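# Place ball in high post cup, reseat frame

## Task

Get the ball into the cup on top of the high post and return the frame to its proper spot resting on its supports. Both must stay put without any robot holding them, so release everything and move the arms away before finishing.

## Robot and tools

Setup: three identical i2rt Big YAM arms named arm1, arm2 and arm3. Each has six revolute joints, a two-finger gripper and a wrist camera (arm1_cam_wrist, arm2_cam_wrist, arm3_cam_wrist). Two fixed room cameras, cam_high and cam_low, also watch the scene. With joints 1 and 6 at zero and the hand level and pointing forward, the wrist camera rides on top of the hand looking toward the fingertips. The hand reaches roughly 1.0 m from the joint 1 axis. Joints move at different speeds, so the hand can sweep a wide, curved path between two postures.

Frame: one shared scene frame, origin on the floor, +z up. The hand point is midway between the fingertips; the hand's z axis runs along the fingers and the fingers open and close along its y axis. Robot foot poses are not printed. Camera calibration (OpenCV style: K, distortion D, T_world_to_cam in metres, pos_world) is given for scene 1 before any action; real cameras may differ by a couple of degrees and millimetres, and wrist camera poses are derived from reported joint angles, so treat them as approximate. Results list any camera whose numbers changed.

execute_actions: argument actions is a list holding exactly one action or none. The action is an object keyed by arm name; under each name is a joints object with any of joint1_rad, joint2_rad, joint3_rad, joint4_rad, joint5_rad, joint6_rad (radians) and gripper_m (metres). Every value is an absolute target for that joint, not an offset. Ranges and done-tolerances: joint1_rad -2.879 to 2.879 (±0.045), rotates the arm about its foot, positive is counter-clockwise seen from above, 0 faces the foot's direction; joint2_rad 0 to 3.141 (±0.14), shoulder, 0 means upper arm pointing back and near level, increasing lifts it up then forward; joint3_rad 0 to 3.019 (±0.09), elbow, 0 is fully folded, increasing opens; joint4_rad -1.692 to 1.57 (±0.055), hand pitch, positive tips fingers up; joint5_rad -1.57 to 1.57 (±0.03), sideways hand swing, positive toward the arm's right; joint6_rad -2.094 to 2.094 (±0.035), hand roll, positive clockwise viewed from behind the hand; gripper_m 0 to 0.093 (±0.003), fingertip separation, grip force about 50 to 62 N per pad or less. All listed motions begin together and may finish at different moments. Omitted joints or arms may still be driving toward earlier targets. Optional cameras: list of camera names, or all; omitted/null/["all"] returns every camera, [] returns none. Any unknown key, camera name or out-of-range number rejects the whole call and nothing moves. An empty actions list only returns state and images.

wait: seconds from 0 to 10; commands nothing new, then returns state and images like an empty action.

zoom_image: camera (one of the five) and region [x0, y0, x1, y1] in pixels of that camera's latest full image, origin top-left, at most 504 by 504. Wrist images are 616x616, room images 896x504.

finished_scene: scene (integer 1 or 2) ends that scene permanently after the last command is held and reports success; its result carries the next scene's task. Sending a reply with no tool call ends everything remaining. If resuming from a summary, first send an empty execute_actions to learn the current scene and task.

Result lines: state per robot including joint_positions; the pictures line names cameras in image order. joint_status tells how each commanded motion of the last accepted action ended. off_target: stopped short and may still be pushing. contact_stop or time_out: the joint gives up its target and holds where it stopped, except that after time_out a joint may keep a target (or one limited to 0.375, 0.375, 0.113, 0.225, 0.075, 0.3 rad from its position for joints 1 to 6) and keep pushing, moving there on its own if freed. not_followed, with a 'joint command not followed' line and usually a cause, means a safety check (self and inter-arm clearance) blocked the arm targets; the gripper part still runs, and the arm may retry those targets on later actions. on_its_own lists what the robot is doing uncommanded; 'held at' is a held target, not the current angle. To relieve a pushing joint, command its reported position. Tiny changes from the current angle may not move a joint, and a joint carrying a load sags.

Hazards: the arm does not stop on contact and can push hard. Two robots pressing hard together fails the task and ends the run; a hard hit may too. The clearance check can react late and ignores fingers, gripper housings and wrist cameras; no line reports robot-to-robot contact, though objects touching robots are fine. Never knock items out of the work area or onto the floor. Avoid drops, slips, slams and heavy pushing. Loose objects may occasionally get a brief external nudge. Sustained loads heat motors: MOTOR HOT appears from 85 °C; at 100 °C an OVER-TEMPERATURE FAULT stops that arm's motors and gripper, it falls, and unfinished keys show limit_stop_at_motor_heat; resend targets afterwards. Some heat persists between scenes. Arms act independently. If a call reports a stop, later motion calls in that same reply are skipped. The robot holds the last command while you compose a reply. Faster robot motion is preferred.

Each tool is called after ">>>" by a JSON object that holds its "api" and its "payload".

## Session

>>> {"api": "execute_actions", "payload": {"actions": []}}

Scene clock: 0.00 s.
arm1.joint_positions: joint1_rad=-0.181 joint2_rad=+0.567 joint3_rad=+1.319 joint4_rad=-1.156 joint5_rad=+0.108 joint6_rad=-0.015 gripper_m=+0.094
arm1.joint_status: not commanded
arm1.hand: x=+1.2133 y=+0.0588 z=+1.4099 quat_wxyz=(+0.093, -0.829, +0.091, +0.544) (m; scene frame)
arm2.joint_positions: joint1_rad=+0.344 joint2_rad=+0.604 joint3_rad=+1.383 joint4_rad=-1.192 joint5_rad=-0.027 joint6_rad=-0.068 gripper_m=+0.094
arm2.joint_status: not commanded
arm2.hand: x=-0.5429 y=+1.0910 z=+1.3650 quat_wxyz=(-0.506, -0.274, -0.791, +0.208) (m; scene frame)
arm3.joint_positions: joint1_rad=+0.326 joint2_rad=+0.469 joint3_rad=+1.443 joint4_rad=-1.436 joint5_rad=-0.158 joint6_rad=-0.171 gripper_m=+0.094
arm3.joint_status: not commanded
arm3.hand: x=-0.7295 y=-1.0995 z=+1.4036 quat_wxyz=(-0.391, +0.630, -0.573, -0.350) (m; scene frame)
pictures: arm1_cam_wrist, arm2_cam_wrist, arm3_cam_wrist, cam_high, cam_low
Images, in order (width x height): arm1_cam_wrist 616x616, arm2_cam_wrist 616x616, arm3_cam_wrist 616x616, cam_high 896x504, cam_low 896x504.

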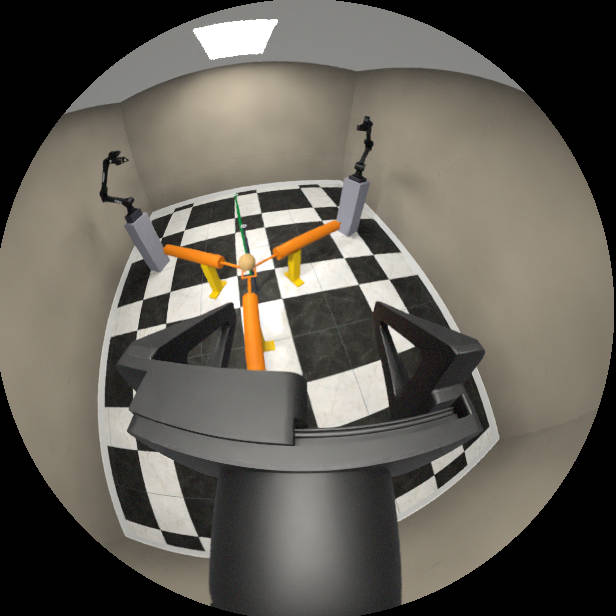

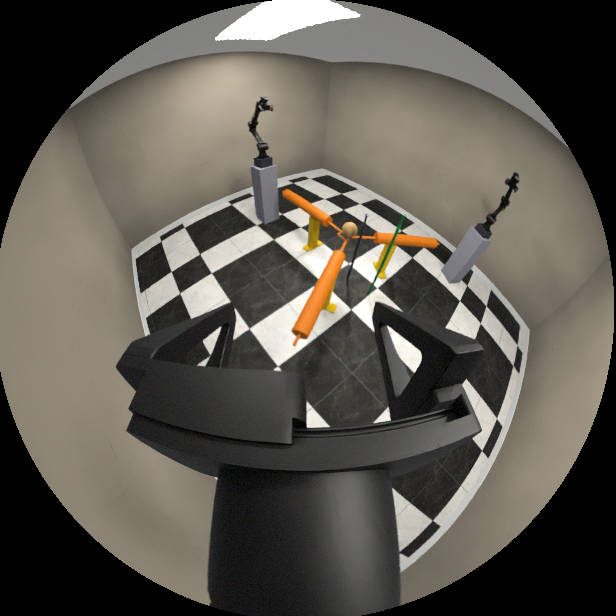

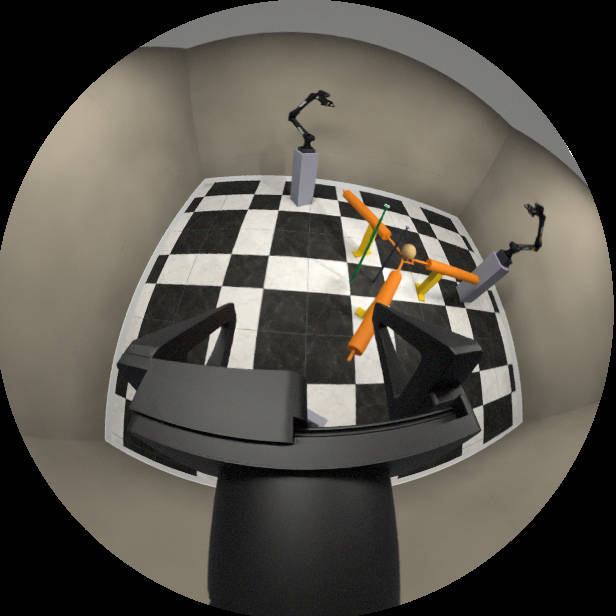

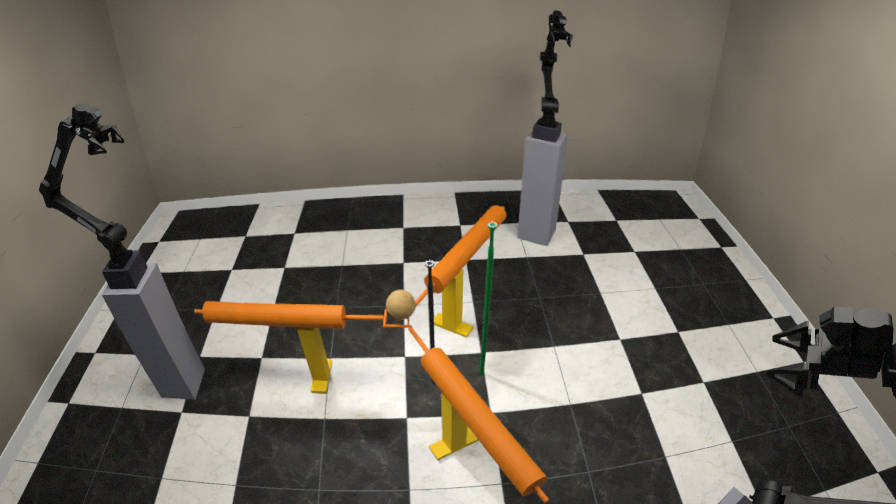

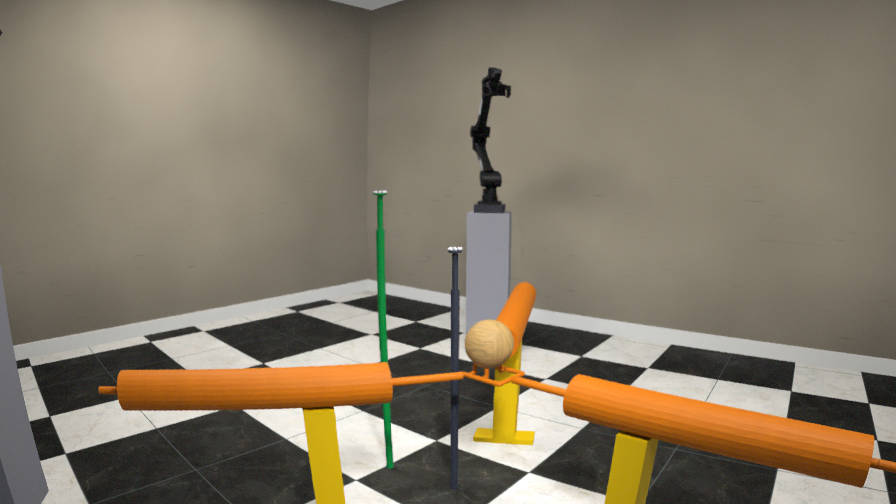

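>>> {"api": "zoom_image", "payload": {"camera": "cam_low", "region": [380, 300, 600, 420]}}

>>> {"api": "zoom_image", "payload": {"camera": "cam_high", "region": [330, 250, 510, 370]}}

>>> {"api": "zoom_image", "payload": {"camera": "cam_low", "region": [340, 170, 500, 310]}}

Region (380, 300, 600, 420) of cam_low's 896x504 image, scaled by 2.291, with more detail than that image has; it fills the top 275 rows of this view, and the rest is white.

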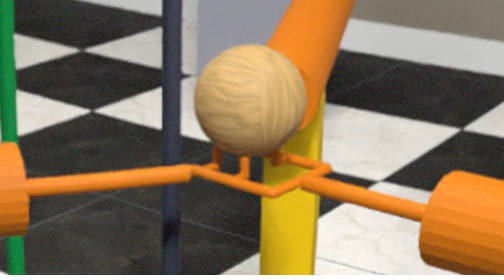

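Region (330, 250, 510, 370) of cam_high's 896x504 image, scaled by 2.800, with more detail than that image has.

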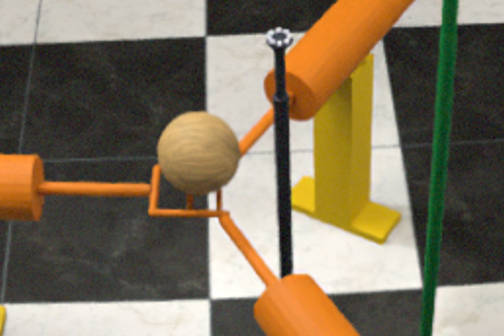

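Region (340, 170, 500, 310) of cam_low's 896x504 image, scaled by 3.150, with more detail than that image has; it fills the top 441 rows of this view, and the rest is white.

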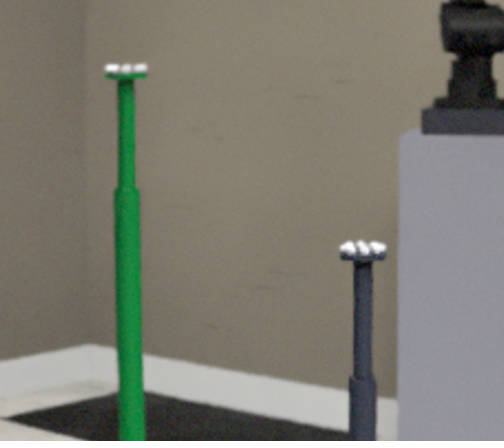

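>>> {"api": "zoom_image", "payload": {"camera": "cam_high", "region": [180, 280, 280, 340]}}

>>> {"api": "zoom_image", "payload": {"camera": "cam_high", "region": [480, 444, 580, 504]}}

>>> {"api": "zoom_image", "payload": {"camera": "cam_high", "region": [450, 190, 550, 250]}}

>>> {"api": "zoom_image", "payload": {"camera": "cam_low", "region": [80, 350, 200, 430]}}

>>> {"api": "zoom_image", "payload": {"camera": "cam_low", "region": [776, 410, 896, 504]}}

>>> {"api": "zoom_image", "payload": {"camera": "cam_low", "region": [260, 360, 400, 504]}}

>>> {"api": "zoom_image", "payload": {"camera": "cam_high", "region": [260, 290, 400, 400]}}

Region (180, 280, 280, 340) of cam_high's 896x504 image, scaled by 5.040, with more detail than that image has; it fills the top 302 rows of this view, and the rest is white.

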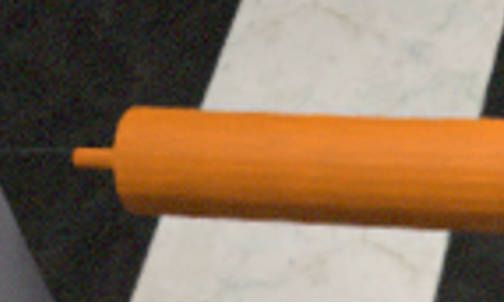

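Region (480, 444, 580, 504) of cam_high's 896x504 image, scaled by 5.040, with more detail than that image has; it fills the top 302 rows of this view, and the rest is white.

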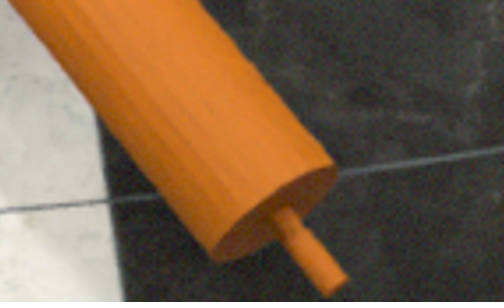

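Region (450, 190, 550, 250) of cam_high's 896x504 image, scaled by 5.040, with more detail than that image has; it fills the top 302 rows of this view, and the rest is white.

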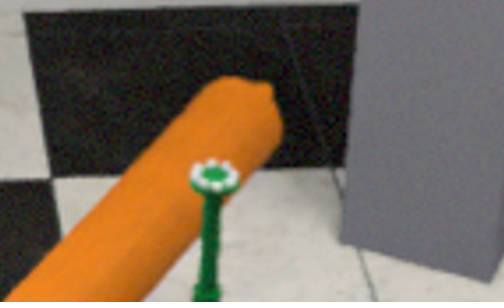

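Region (80, 350, 200, 430) of cam_low's 896x504 image, scaled by 4.200, with more detail than that image has.

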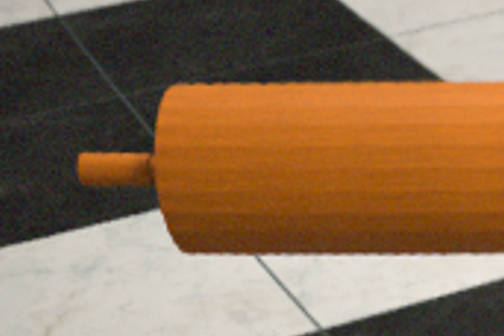

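Region (776, 410, 896, 504) of cam_low's 896x504 image, scaled by 4.200, with more detail than that image has; it fills the top 395 rows of this view, and the rest is white.

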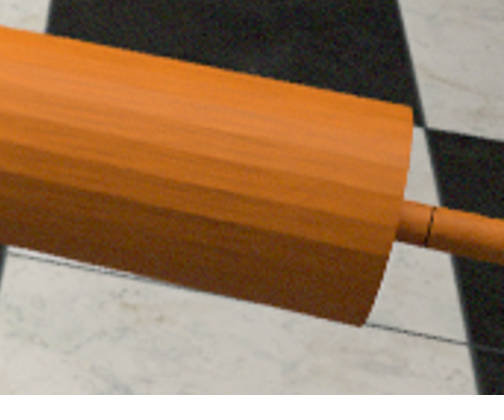

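Region (260, 360, 400, 504) of cam_low's 896x504 image, scaled by 3.500, with more detail than that image has; it fills the left 490 columns of this view, and the rest is white.

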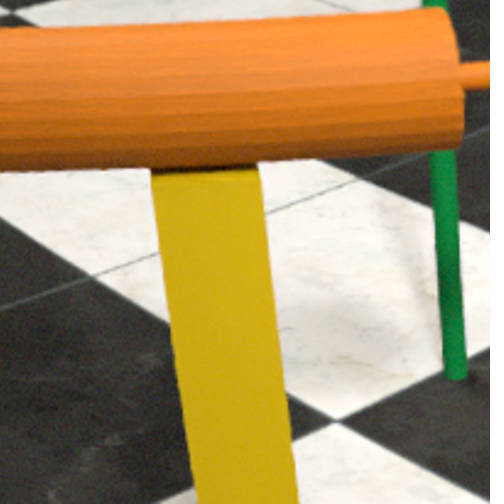

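Region (260, 290, 400, 400) of cam_high's 896x504 image, scaled by 3.600, with more detail than that image has; it fills the top 396 rows of this view, and the rest is white.

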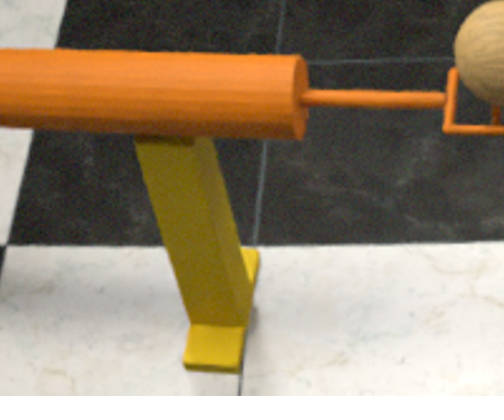

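>>> {"api": "zoom_image", "payload": {"camera": "cam_low", "region": [440, 50, 560, 230]}}

>>> {"api": "zoom_image", "payload": {"camera": "cam_high", "region": [20, 90, 220, 310]}}

>>> {"api": "zoom_image", "payload": {"camera": "cam_high", "region": [490, 0, 620, 150]}}

>>> {"api": "zoom_image", "payload": {"camera": "cam_high", "region": [400, 320, 520, 400]}}

>>> {"api": "zoom_image", "payload": {"camera": "cam_low", "region": [370, 414, 550, 504]}}

Region (440, 50, 560, 230) of cam_low's 896x504 image, scaled by 2.800, with more detail than that image has.

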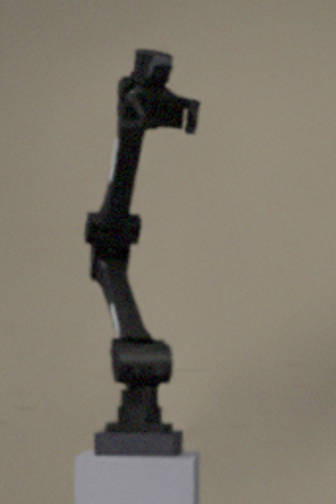

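Region (20, 90, 220, 310) of cam_high's 896x504 image, scaled by 2.291, with more detail than that image has; it fills the left 458 columns of this view, and the rest is white.

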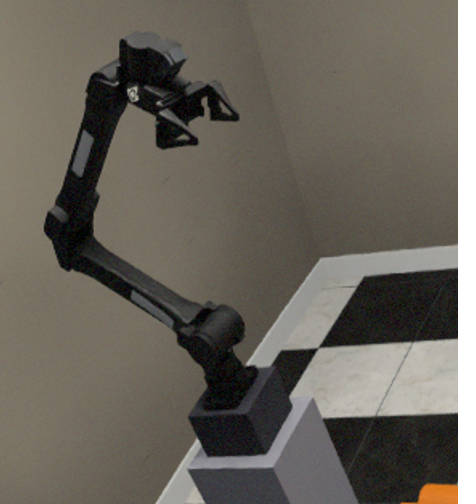

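Region (490, 0, 620, 150) of cam_high's 896x504 image, scaled by 3.360, with more detail than that image has; it fills the left 437 columns of this view, and the rest is white.

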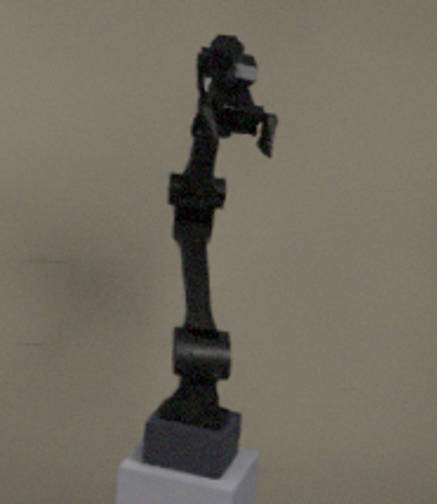

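Region (400, 320, 520, 400) of cam_high's 896x504 image, scaled by 4.200, with more detail than that image has.

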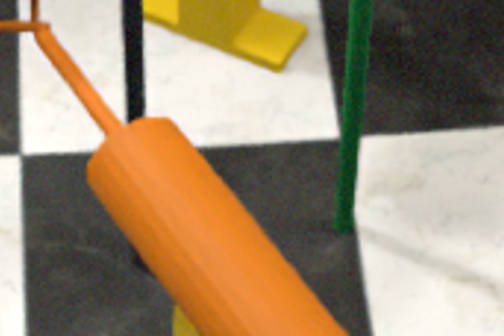

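Region (370, 414, 550, 504) of cam_low's 896x504 image, scaled by 2.800, with more detail than that image has.

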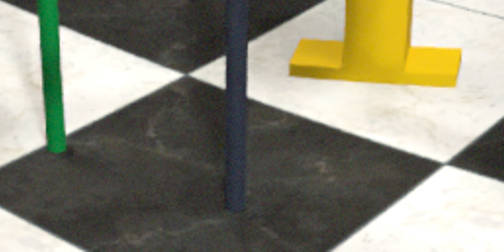

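>>> {"api": "execute_actions", "payload": {"actions": [{"arm1":{"joints":{"joint1_rad":0.41,"joint2_rad":1.3,"joint3_rad":1.0,"joint4_rad":-1.27,"joint5_rad":0,"joint6_rad":0.52}},"arm2":{"joints":{"joint1_rad":0.43,"joint2_rad":1.7,"joint3_rad":1.5,"joint4_rad":-1.37,"joint5_rad":0,"joint6_rad":0.46}},"arm3":{"joints":{"joint1_rad":-0.2,"joint2_rad":1.5,"joint3_rad":1.1,"joint4_rad":-1.17,"joint5_rad":0,"joint6_rad":-0.1}}}]}}

Scene clock: 6.73 s.
arm1.joint_positions: joint1_rad=+0.413 joint2_rad=+1.281 joint3_rad=+1.000 joint4_rad=-1.263 joint5_rad=+0.001 joint6_rad=+0.508 gripper_m=+0.094
arm1.joint_status: all done
arm1.hand: x=+1.1299 y=-0.1468 z=+1.0156 quat_wxyz=(-0.006, -0.999, +0.038, +0.012) (m; scene frame)
arm2.joint_positions: joint1_rad=+0.424 joint2_rad=+1.694 joint3_rad=+1.487 joint4_rad=-1.354 joint5_rad=-0.002 joint6_rad=+0.447 gripper_m=+0.094
arm2.joint_status: all done
arm2.hand: x=-0.3249 y=+0.9366 z=+0.9676 quat_wxyz=(-0.005, -0.531, -0.847, -0.001) (m; scene frame)
arm3.joint_positions: joint1_rad=-0.202 joint2_rad=+1.497 joint3_rad=+1.097 joint4_rad=-1.177 joint5_rad=-0.001 joint6_rad=-0.114 gripper_m=+0.094
arm3.joint_status: all done
arm3.hand: x=-0.4578 y=-0.9417 z=+0.9536 quat_wxyz=(+0.002, +0.469, -0.883, +0.007) (m; scene frame)
pictures: arm1_cam_wrist, arm2_cam_wrist, arm3_cam_wrist, cam_high, cam_low
camera_calibration (this result's frames):
arm1_cam_wrist: T_world_to_cam=[[0.0954168, 0.995323, -0.0150713, 0.0604035], [0.821217, -0.0701512, 0.566288, -1.51016], [0.562582, -0.0664102, -0.82407, 0.313899], [0, 0, 0, 1]] pos_world=[1.05781, -0.145214, 1.11477]
arm2_cam_wrist: T_world_to_cam=[[-0.903831, -0.427772, -0.010016, 0.114077], [-0.35275, 0.731661, 0.583301, -1.3652], [-0.242192, 0.530739, -0.812194, 0.331343], [0, 0, 0, 1]] pos_world=[-0.298218, 0.871803, 1.06658]
arm3_cam_wrist: T_world_to_cam=[[0.829307, -0.558692, 0.0106254, -0.162084], [-0.460943, -0.673214, 0.578199, -1.38861], [-0.315882, -0.484402, -0.815827, 0.299842], [0, 0, 0, 1]] pos_world=[-0.410939, -0.880145, 1.04923]
Images, in order (width x height): arm1_cam_wrist 616x616, arm2_cam_wrist 616x616, arm3_cam_wrist 616x616, cam_high 896x504, cam_low 896x504.

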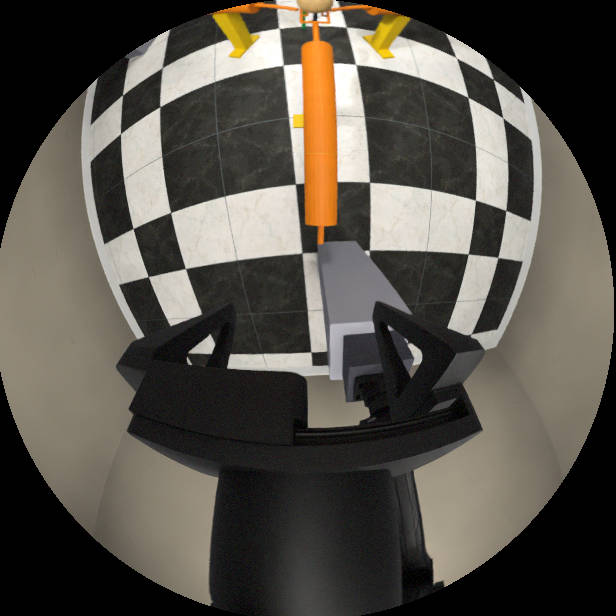

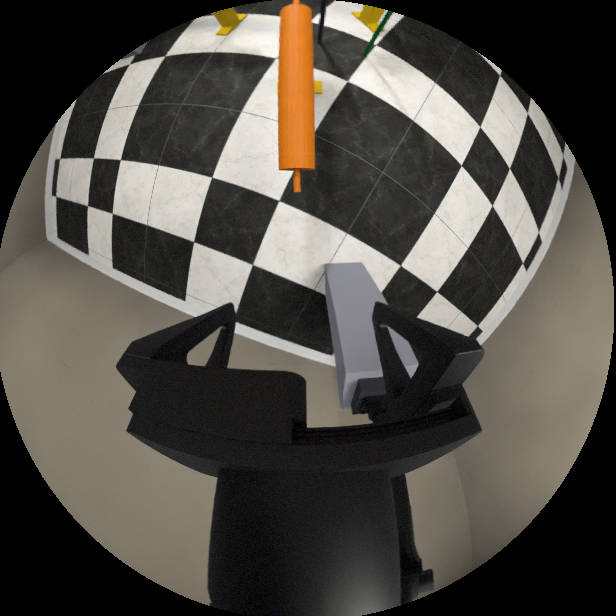

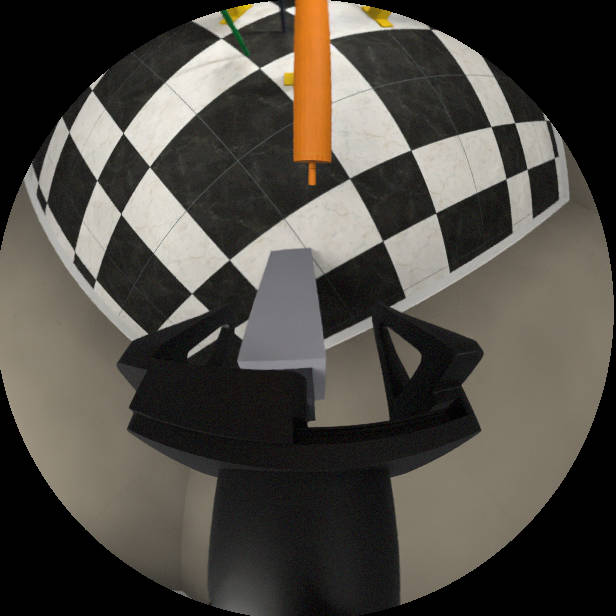

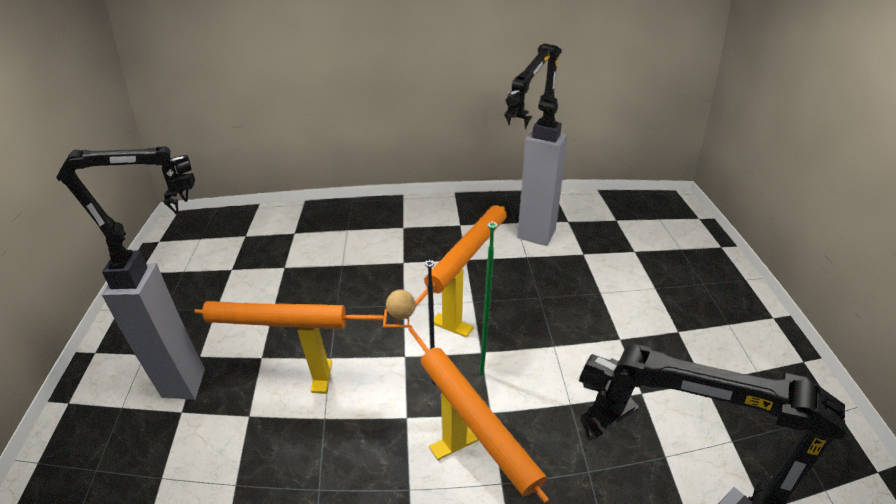

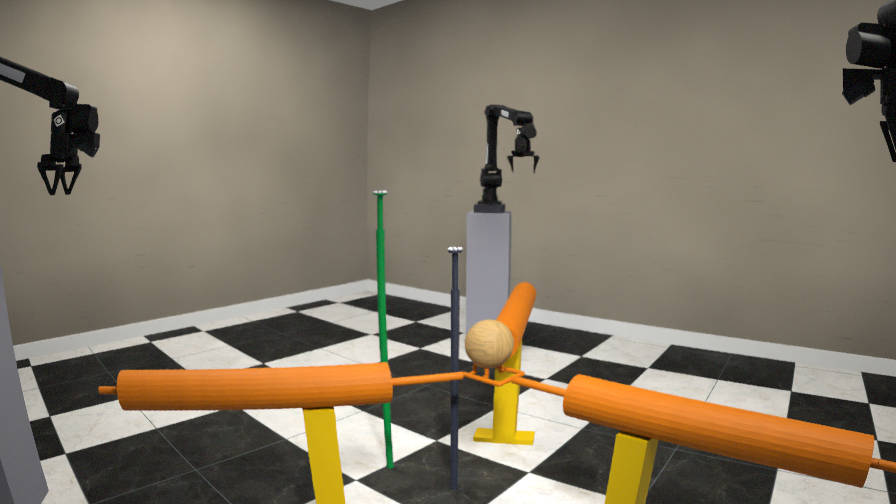

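>>> {"api": "execute_actions", "payload": {"actions": [{"arm1":{"joints":{"joint2_rad":1.75}},"arm2":{"joints":{"joint3_rad":1.0}},"arm3":{"joints":{"joint4_rad":-0.6}}}], "cameras": []}}

Scene clock: 8.37 s.
arm1.joint_positions: joint1_rad=+0.413 joint2_rad=+1.746 joint3_rad=+1.000 joint4_rad=-1.264 joint5_rad=+0.001 joint6_rad=+0.509 gripper_m=+0.094
arm1.joint_status: all done
arm1.hand: x=+1.1494 y=-0.1381 z=+0.8641 quat_wxyz=(+0.098, -0.975, +0.037, -0.194) (m; scene frame)
arm2.joint_positions: joint1_rad=+0.424 joint2_rad=+1.694 joint3_rad=+1.000 joint4_rad=-1.357 joint5_rad=-0.002 joint6_rad=+0.448 gripper_m=+0.094
arm2.joint_status: all done
arm2.hand: x=-0.4782 y=+1.0588 z=+0.8296 quat_wxyz=(+0.236, -0.517, -0.822, -0.028) (m; scene frame)
arm3.joint_positions: joint1_rad=-0.202 joint2_rad=+1.497 joint3_rad=+1.097 joint4_rad=-0.615 joint5_rad=-0.001 joint6_rad=-0.114 gripper_m=+0.094
arm3.joint_status: all done
arm3.hand: x=-0.3727 y=-0.8415 z=+0.9902 quat_wxyz=(-0.257, +0.453, -0.848, -0.094) (m; scene frame)
pictures: none
No camera images: the call's "cameras" was empty. Leave "cameras" out to get every camera's image.

>>> {"api": "execute_actions", "payload": {"actions": [{"arm1":{"joints":{"joint1_rad":0.383,"joint4_rad":0.178,"joint6_rad":0.48}},"arm2":{"joints":{"joint3_rad":1.55,"joint4_rad":-0.726,"joint2_rad":1.9}},"arm3":{"joints":{"joint1_rad":-0.244,"joint2_rad":2.0,"joint3_rad":1.283,"joint4_rad":-0.491,"joint6_rad":-0.14}}}], "cameras": []}}

>>> {"api": "execute_actions", "payload": {"actions": [{"arm1":{"joints":{"joint2_rad":2.299,"joint3_rad":0.55}},"arm2":{"joints":{"joint1_rad":0.422,"joint2_rad":2.395}},"arm3":{"joints":{"joint2_rad":2.363}}}]}}

Scene clock: 13.67 s.
arm1.joint_positions: joint1_rad=+0.388 joint2_rad=+1.746 joint3_rad=+1.000 joint4_rad=+0.165 joint5_rad=+0.001 joint6_rad=+0.491 gripper_m=+0.094
arm1.joint_status: all done
arm1.hand: x=+0.8613 y=-0.2532 z=+0.9518 quat_wxyz=(-0.207, -0.879, +0.038, +0.428) (m; scene frame)
arm2.joint_positions: joint1_rad=+0.424 joint2_rad=+1.898 joint3_rad=+1.519 joint4_rad=-0.745 joint5_rad=-0.002 joint6_rad=+0.448 gripper_m=+0.094
arm2.joint_status: all done
arm2.hand: x=-0.2022 y=+0.8386 z=+0.8978 quat_wxyz=(-0.220, -0.519, -0.826, +0.024) (m; scene frame)
arm3.joint_positions: joint1_rad=-0.244 joint2_rad=+1.997 joint3_rad=+1.271 joint4_rad=-0.492 joint5_rad=-0.001 joint6_rad=-0.125 gripper_m=+0.094
arm3.joint_status: all done
arm3.hand: x=-0.3084 y=-0.8094 z=+0.7975 quat_wxyz=(-0.166, +0.450, -0.876, -0.054) (m; scene frame)
pictures: none
No camera images: the call's "cameras" was empty. Leave "cameras" out to get every camera's image.

Scene clock: 15.07 s.
arm1.joint_positions: joint1_rad=+0.388 joint2_rad=+2.305 joint3_rad=+0.544 joint4_rad=+0.171 joint5_rad=+0.001 joint6_rad=+0.490 gripper_m=+0.094
arm1.joint_status: all done
arm1.hand: x=+1.2207 y=-0.0987 z=+0.5995 quat_wxyz=(+0.004, -0.999, +0.041, -0.008) (m; scene frame)
arm2.joint_positions: joint1_rad=+0.424 joint2_rad=+2.412 joint3_rad=+1.529 joint4_rad=-0.735 joint5_rad=-0.002 joint6_rad=+0.448 gripper_m=+0.094
arm2.joint_status: all done
arm2.hand: x=-0.2714 y=+0.8937 z=+0.5853 quat_wxyz=(+0.023, -0.532, -0.847, -0.004) (m; scene frame)
arm3.joint_positions: joint1_rad=-0.244 joint2_rad=+2.357 joint3_rad=+1.268 joint4_rad=-0.492 joint5_rad=-0.001 joint6_rad=-0.125 gripper_m=+0.094
arm3.joint_status: all done
arm3.hand: x=-0.3736 y=-0.8833 z=+0.6006 quat_wxyz=(+0.003, +0.456, -0.890, +0.008) (m; scene frame)
pictures: arm1_cam_wrist, arm2_cam_wrist, arm3_cam_wrist, cam_high, cam_low
camera_calibration (this result's frames):
arm1_cam_wrist: T_world_to_cam=[[0.103091, 0.994643, 0.00754506, -0.0254869], [0.796483, -0.0870912, 0.598357, -1.33644], [0.595808, -0.0556755, -0.801194, -0.130159], [0, 0, 0, 1]] pos_world=[1.14463, -0.0982887, 0.69558]
arm2_cam_wrist: T_world_to_cam=[[-0.904217, -0.42681, 0.0150288, 0.124647], [-0.325076, 0.710659, 0.62393, -1.08947], [-0.27698, 0.559282, -0.781336, 0.0035031], [0, 0, 0, 1]] pos_world=[-0.240485, 0.825487, 0.68062]
arm3_cam_wrist: T_world_to_cam=[[0.811646, -0.58406, 0.0102079, -0.224311], [-0.480218, -0.657188, 0.580943, -1.10118], [-0.332597, -0.476422, -0.81388, 0.0663599], [0, 0, 0, 1]] pos_world=[-0.324673, -0.823075, 0.69602]
Images, in order (width x height): arm1_cam_wrist 616x616, arm2_cam_wrist 616x616, arm3_cam_wrist 616x616, cam_high 896x504, cam_low 896x504.

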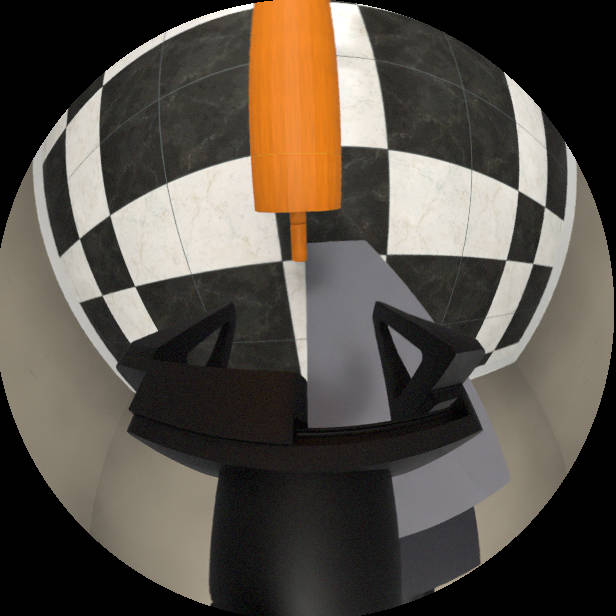

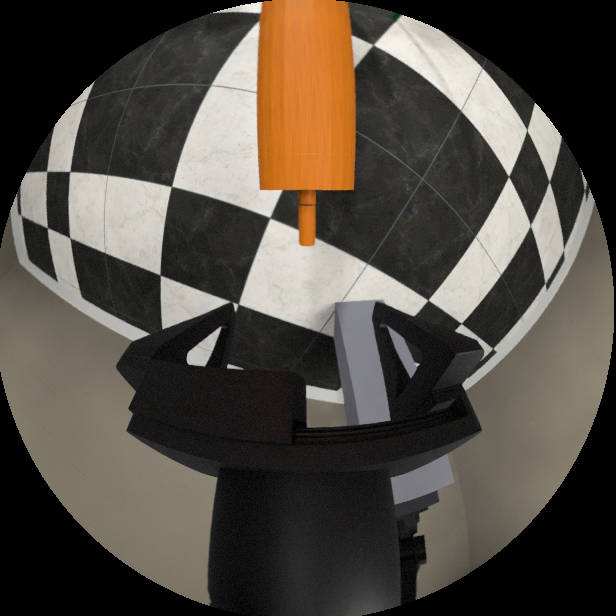

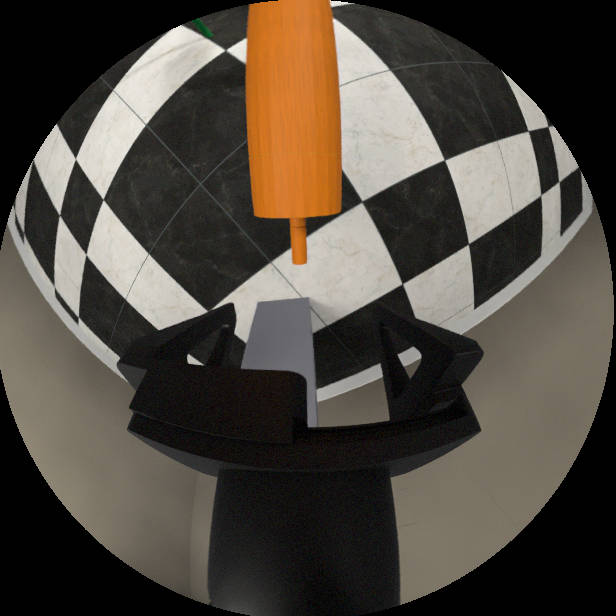

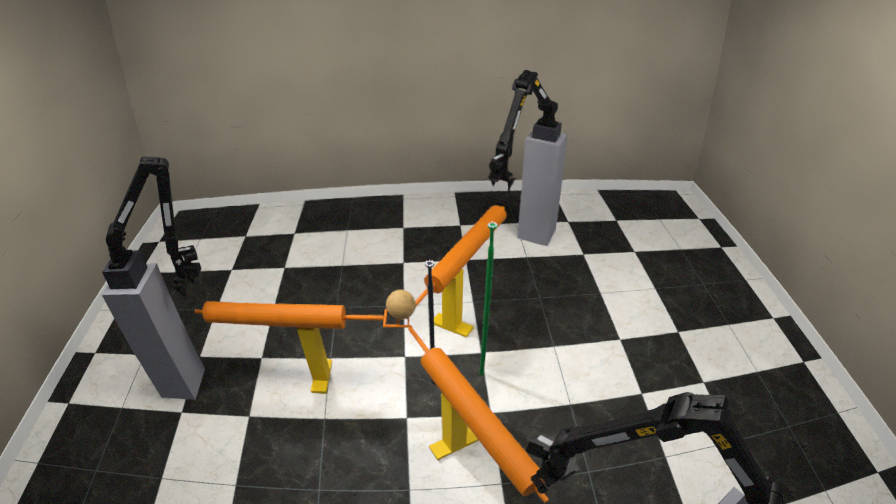

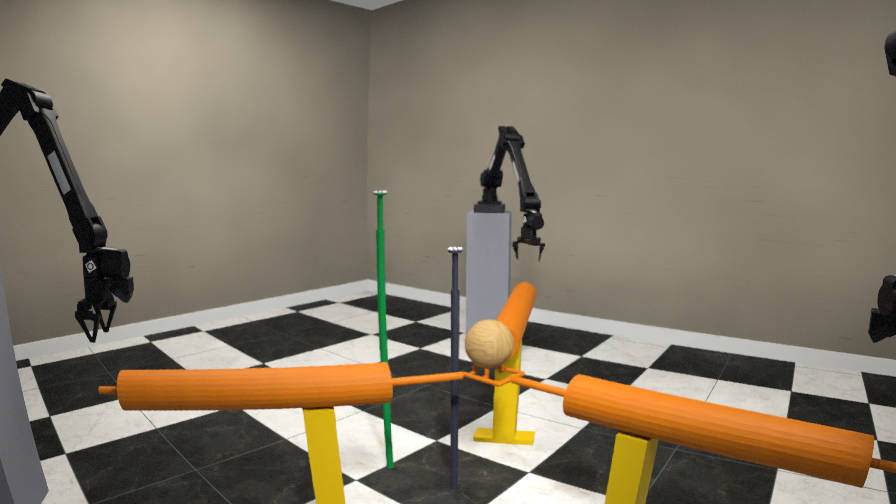

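>>> {"api": "zoom_image", "payload": {"camera": "arm1_cam_wrist", "region": [220, 170, 400, 330]}}

>>> {"api": "zoom_image", "payload": {"camera": "arm2_cam_wrist", "region": [220, 170, 400, 330]}}

>>> {"api": "zoom_image", "payload": {"camera": "arm3_cam_wrist", "region": [220, 170, 400, 330]}}

>>> {"api": "zoom_image", "payload": {"camera": "cam_low", "region": [50, 240, 210, 420]}}

Region (220, 170, 400, 330) of arm1_cam_wrist's 616x616 image, scaled by 2.800, with more detail than that image has.

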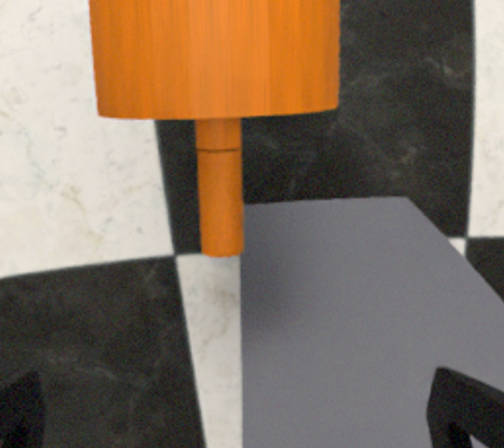

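Region (220, 170, 400, 330) of arm2_cam_wrist's 616x616 image, scaled by 2.800, with more detail than that image has.

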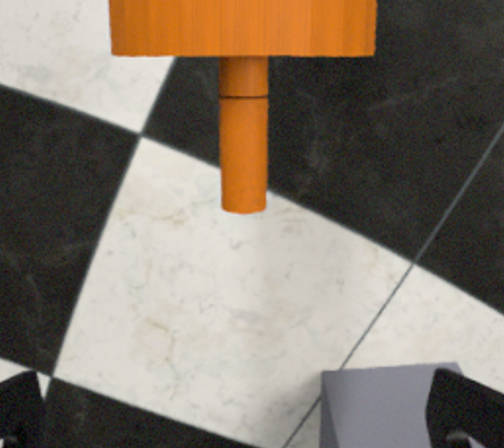

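Region (220, 170, 400, 330) of arm3_cam_wrist's 616x616 image, scaled by 2.800, with more detail than that image has.

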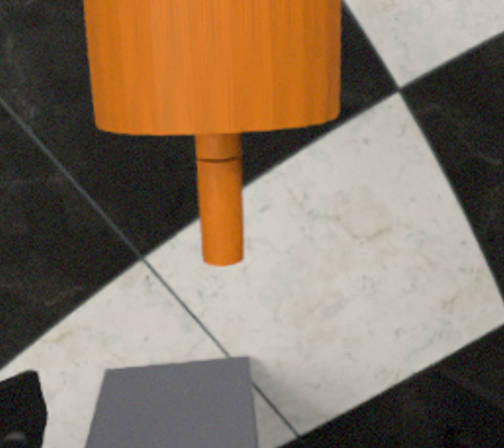

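Region (50, 240, 210, 420) of cam_low's 896x504 image, scaled by 2.800, with more detail than that image has.

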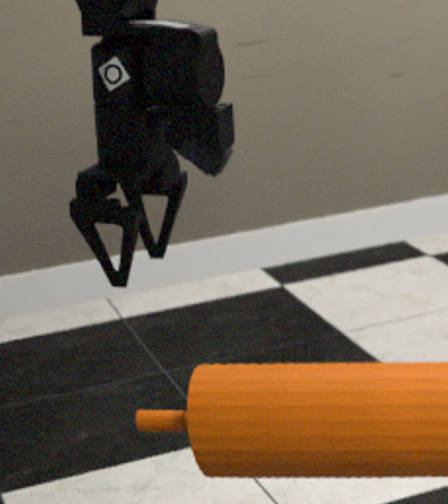

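>>> {"api": "execute_actions", "payload": {"actions": [{"arm1":{"joints":{"joint1_rad":0.402,"joint2_rad":2.58,"joint3_rad":0.69,"joint4_rad":0.337,"joint6_rad":0.46}},"arm2":{"joints":{"joint1_rad":0.40,"joint2_rad":2.54,"joint3_rad":1.617,"joint4_rad":-0.605,"joint6_rad":0.418}},"arm3":{"joints":{"joint1_rad":-0.228,"joint2_rad":2.547,"joint3_rad":1.367,"joint4_rad":-0.372,"joint6_rad":-0.155}}}], "cameras": ["arm1_cam_wrist","arm2_cam_wrist","arm3_cam_wrist","cam_low"]}}

Scene clock: 19.30 s.
arm1.joint_positions: joint1_rad=+0.393 joint2_rad=+2.575 joint3_rad=+0.694 joint4_rad=+0.333 joint5_rad=+0.001 joint6_rad=+0.472 gripper_m=+0.094
arm1.joint_status: all done
arm1.hand: x=+1.2051 y=-0.1071 z=+0.5212 quat_wxyz=(-0.005, -0.999, +0.029, +0.011) (m; scene frame)
arm2.joint_positions: joint1_rad=+0.406 joint2_rad=+2.530 joint3_rad=+1.599 joint4_rad=-0.619 joint5_rad=-0.002 joint6_rad=+0.430 gripper_m=+0.094
arm2.joint_status: all done
arm2.hand: x=-0.2594 y=+0.8708 z=+0.5340 quat_wxyz=(-0.011, -0.532, -0.847, +0.000) (m; scene frame)
arm3.joint_positions: joint1_rad=-0.234 joint2_rad=+2.550 joint3_rad=+1.363 joint4_rad=-0.378 joint5_rad=-0.001 joint6_rad=-0.140 gripper_m=+0.094
arm3.joint_status: all done
arm3.hand: x=-0.3727 y=-0.8767 z=+0.5198 quat_wxyz=(-0.004, +0.467, -0.884, +0.005) (m; scene frame)
pictures: arm1_cam_wrist, arm2_cam_wrist, arm3_cam_wrist, cam_low
camera_calibration (this result's frames):
arm1_cam_wrist: T_world_to_cam=[[0.0791268, 0.996788, -0.0123887, 0.0245956], [0.820501, -0.0580649, 0.568688, -1.28824], [0.566142, -0.0551635, -0.82246, -0.13718], [0, 0, 0, 1]] pos_world=[1.13272, -0.106886, 0.620088]
arm2_cam_wrist: T_world_to_cam=[[-0.903885, -0.427521, -0.0147439, 0.14316], [-0.357539, 0.736105, 0.574731, -1.04159], [-0.234857, 0.524762, -0.81821, 0.0403086], [0, 0, 0, 1]] pos_world=[-0.233542, 0.806769, 0.633724]
arm3_cam_wrist: T_world_to_cam=[[0.825666, -0.564029, 0.0121078, -0.198549], [-0.469603, -0.675229, 0.568804, -1.055], [-0.312647, -0.475328, -0.822384, 0.0168805], [0, 0, 0, 1]] pos_world=[-0.326218, -0.816329, 0.616374]
Images, in order (width x height): arm1_cam_wrist 616x616, arm2_cam_wrist 616x616, arm3_cam_wrist 616x616, cam_low 896x504.

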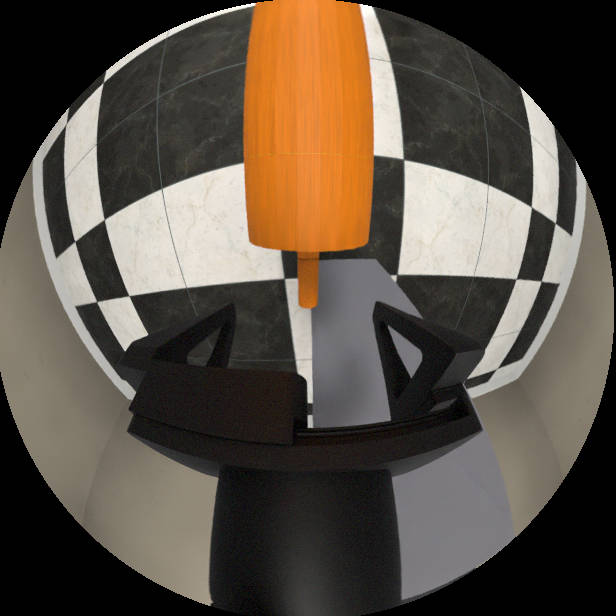

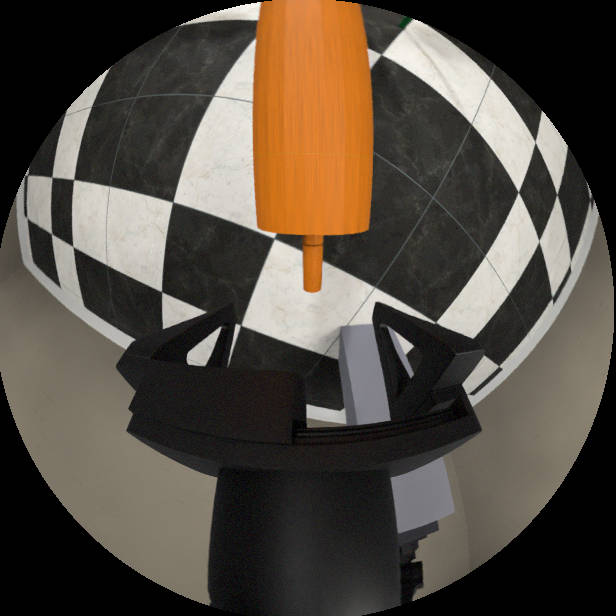

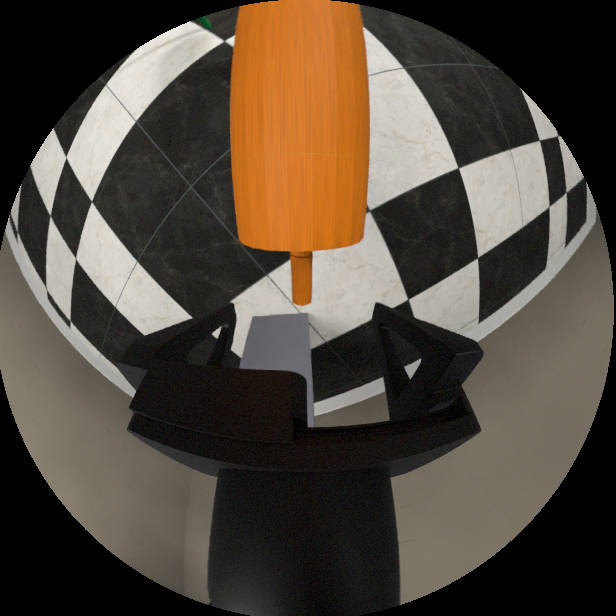

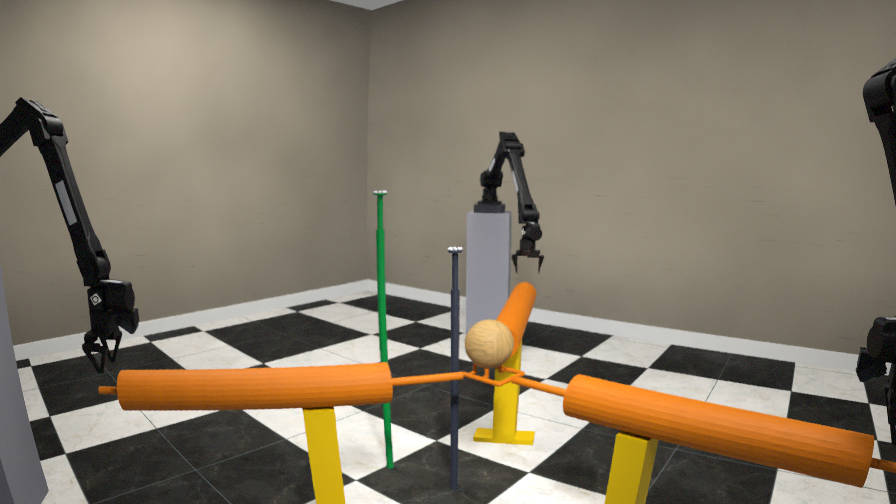

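>>> {"api": "zoom_image", "payload": {"camera": "arm1_cam_wrist", "region": [220, 200, 400, 360]}}

>>> {"api": "zoom_image", "payload": {"camera": "arm2_cam_wrist", "region": [220, 200, 400, 360]}}

>>> {"api": "zoom_image", "payload": {"camera": "arm3_cam_wrist", "region": [220, 200, 400, 360]}}

>>> {"api": "zoom_image", "payload": {"camera": "cam_low", "region": [60, 280, 180, 420]}}

Region (220, 200, 400, 360) of arm1_cam_wrist's 616x616 image, scaled by 2.800, with more detail than that image has.

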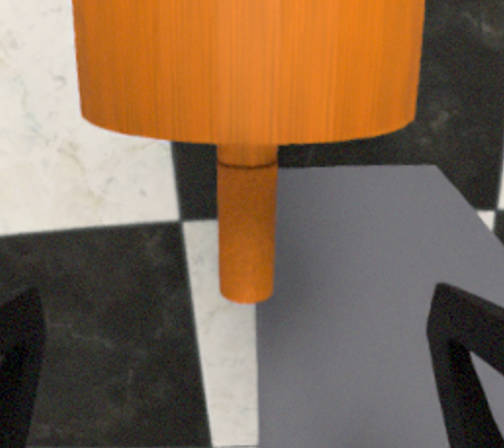

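Region (220, 200, 400, 360) of arm2_cam_wrist's 616x616 image, scaled by 2.800, with more detail than that image has.

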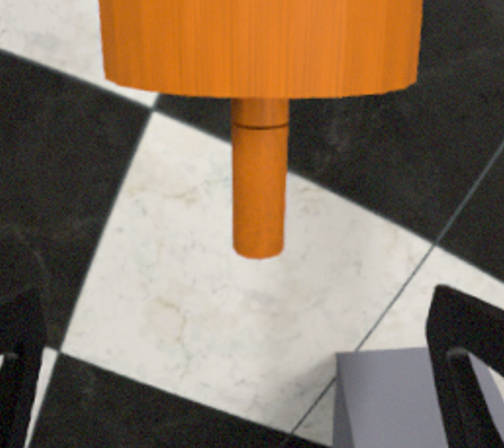

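Region (220, 200, 400, 360) of arm3_cam_wrist's 616x616 image, scaled by 2.800, with more detail than that image has.

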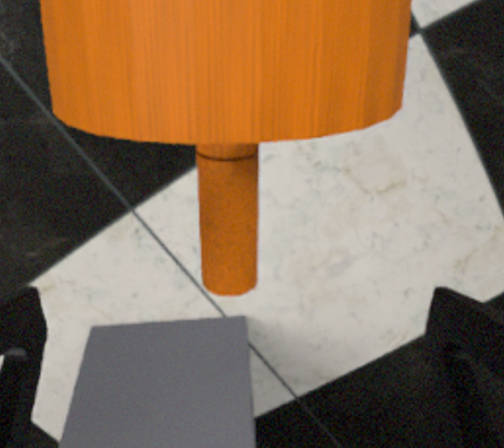

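Region (60, 280, 180, 420) of cam_low's 896x504 image, scaled by 3.600, with more detail than that image has; it fills the left 432 columns of this view, and the rest is white.

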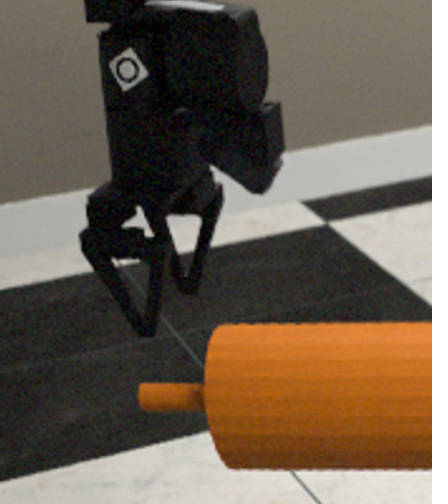

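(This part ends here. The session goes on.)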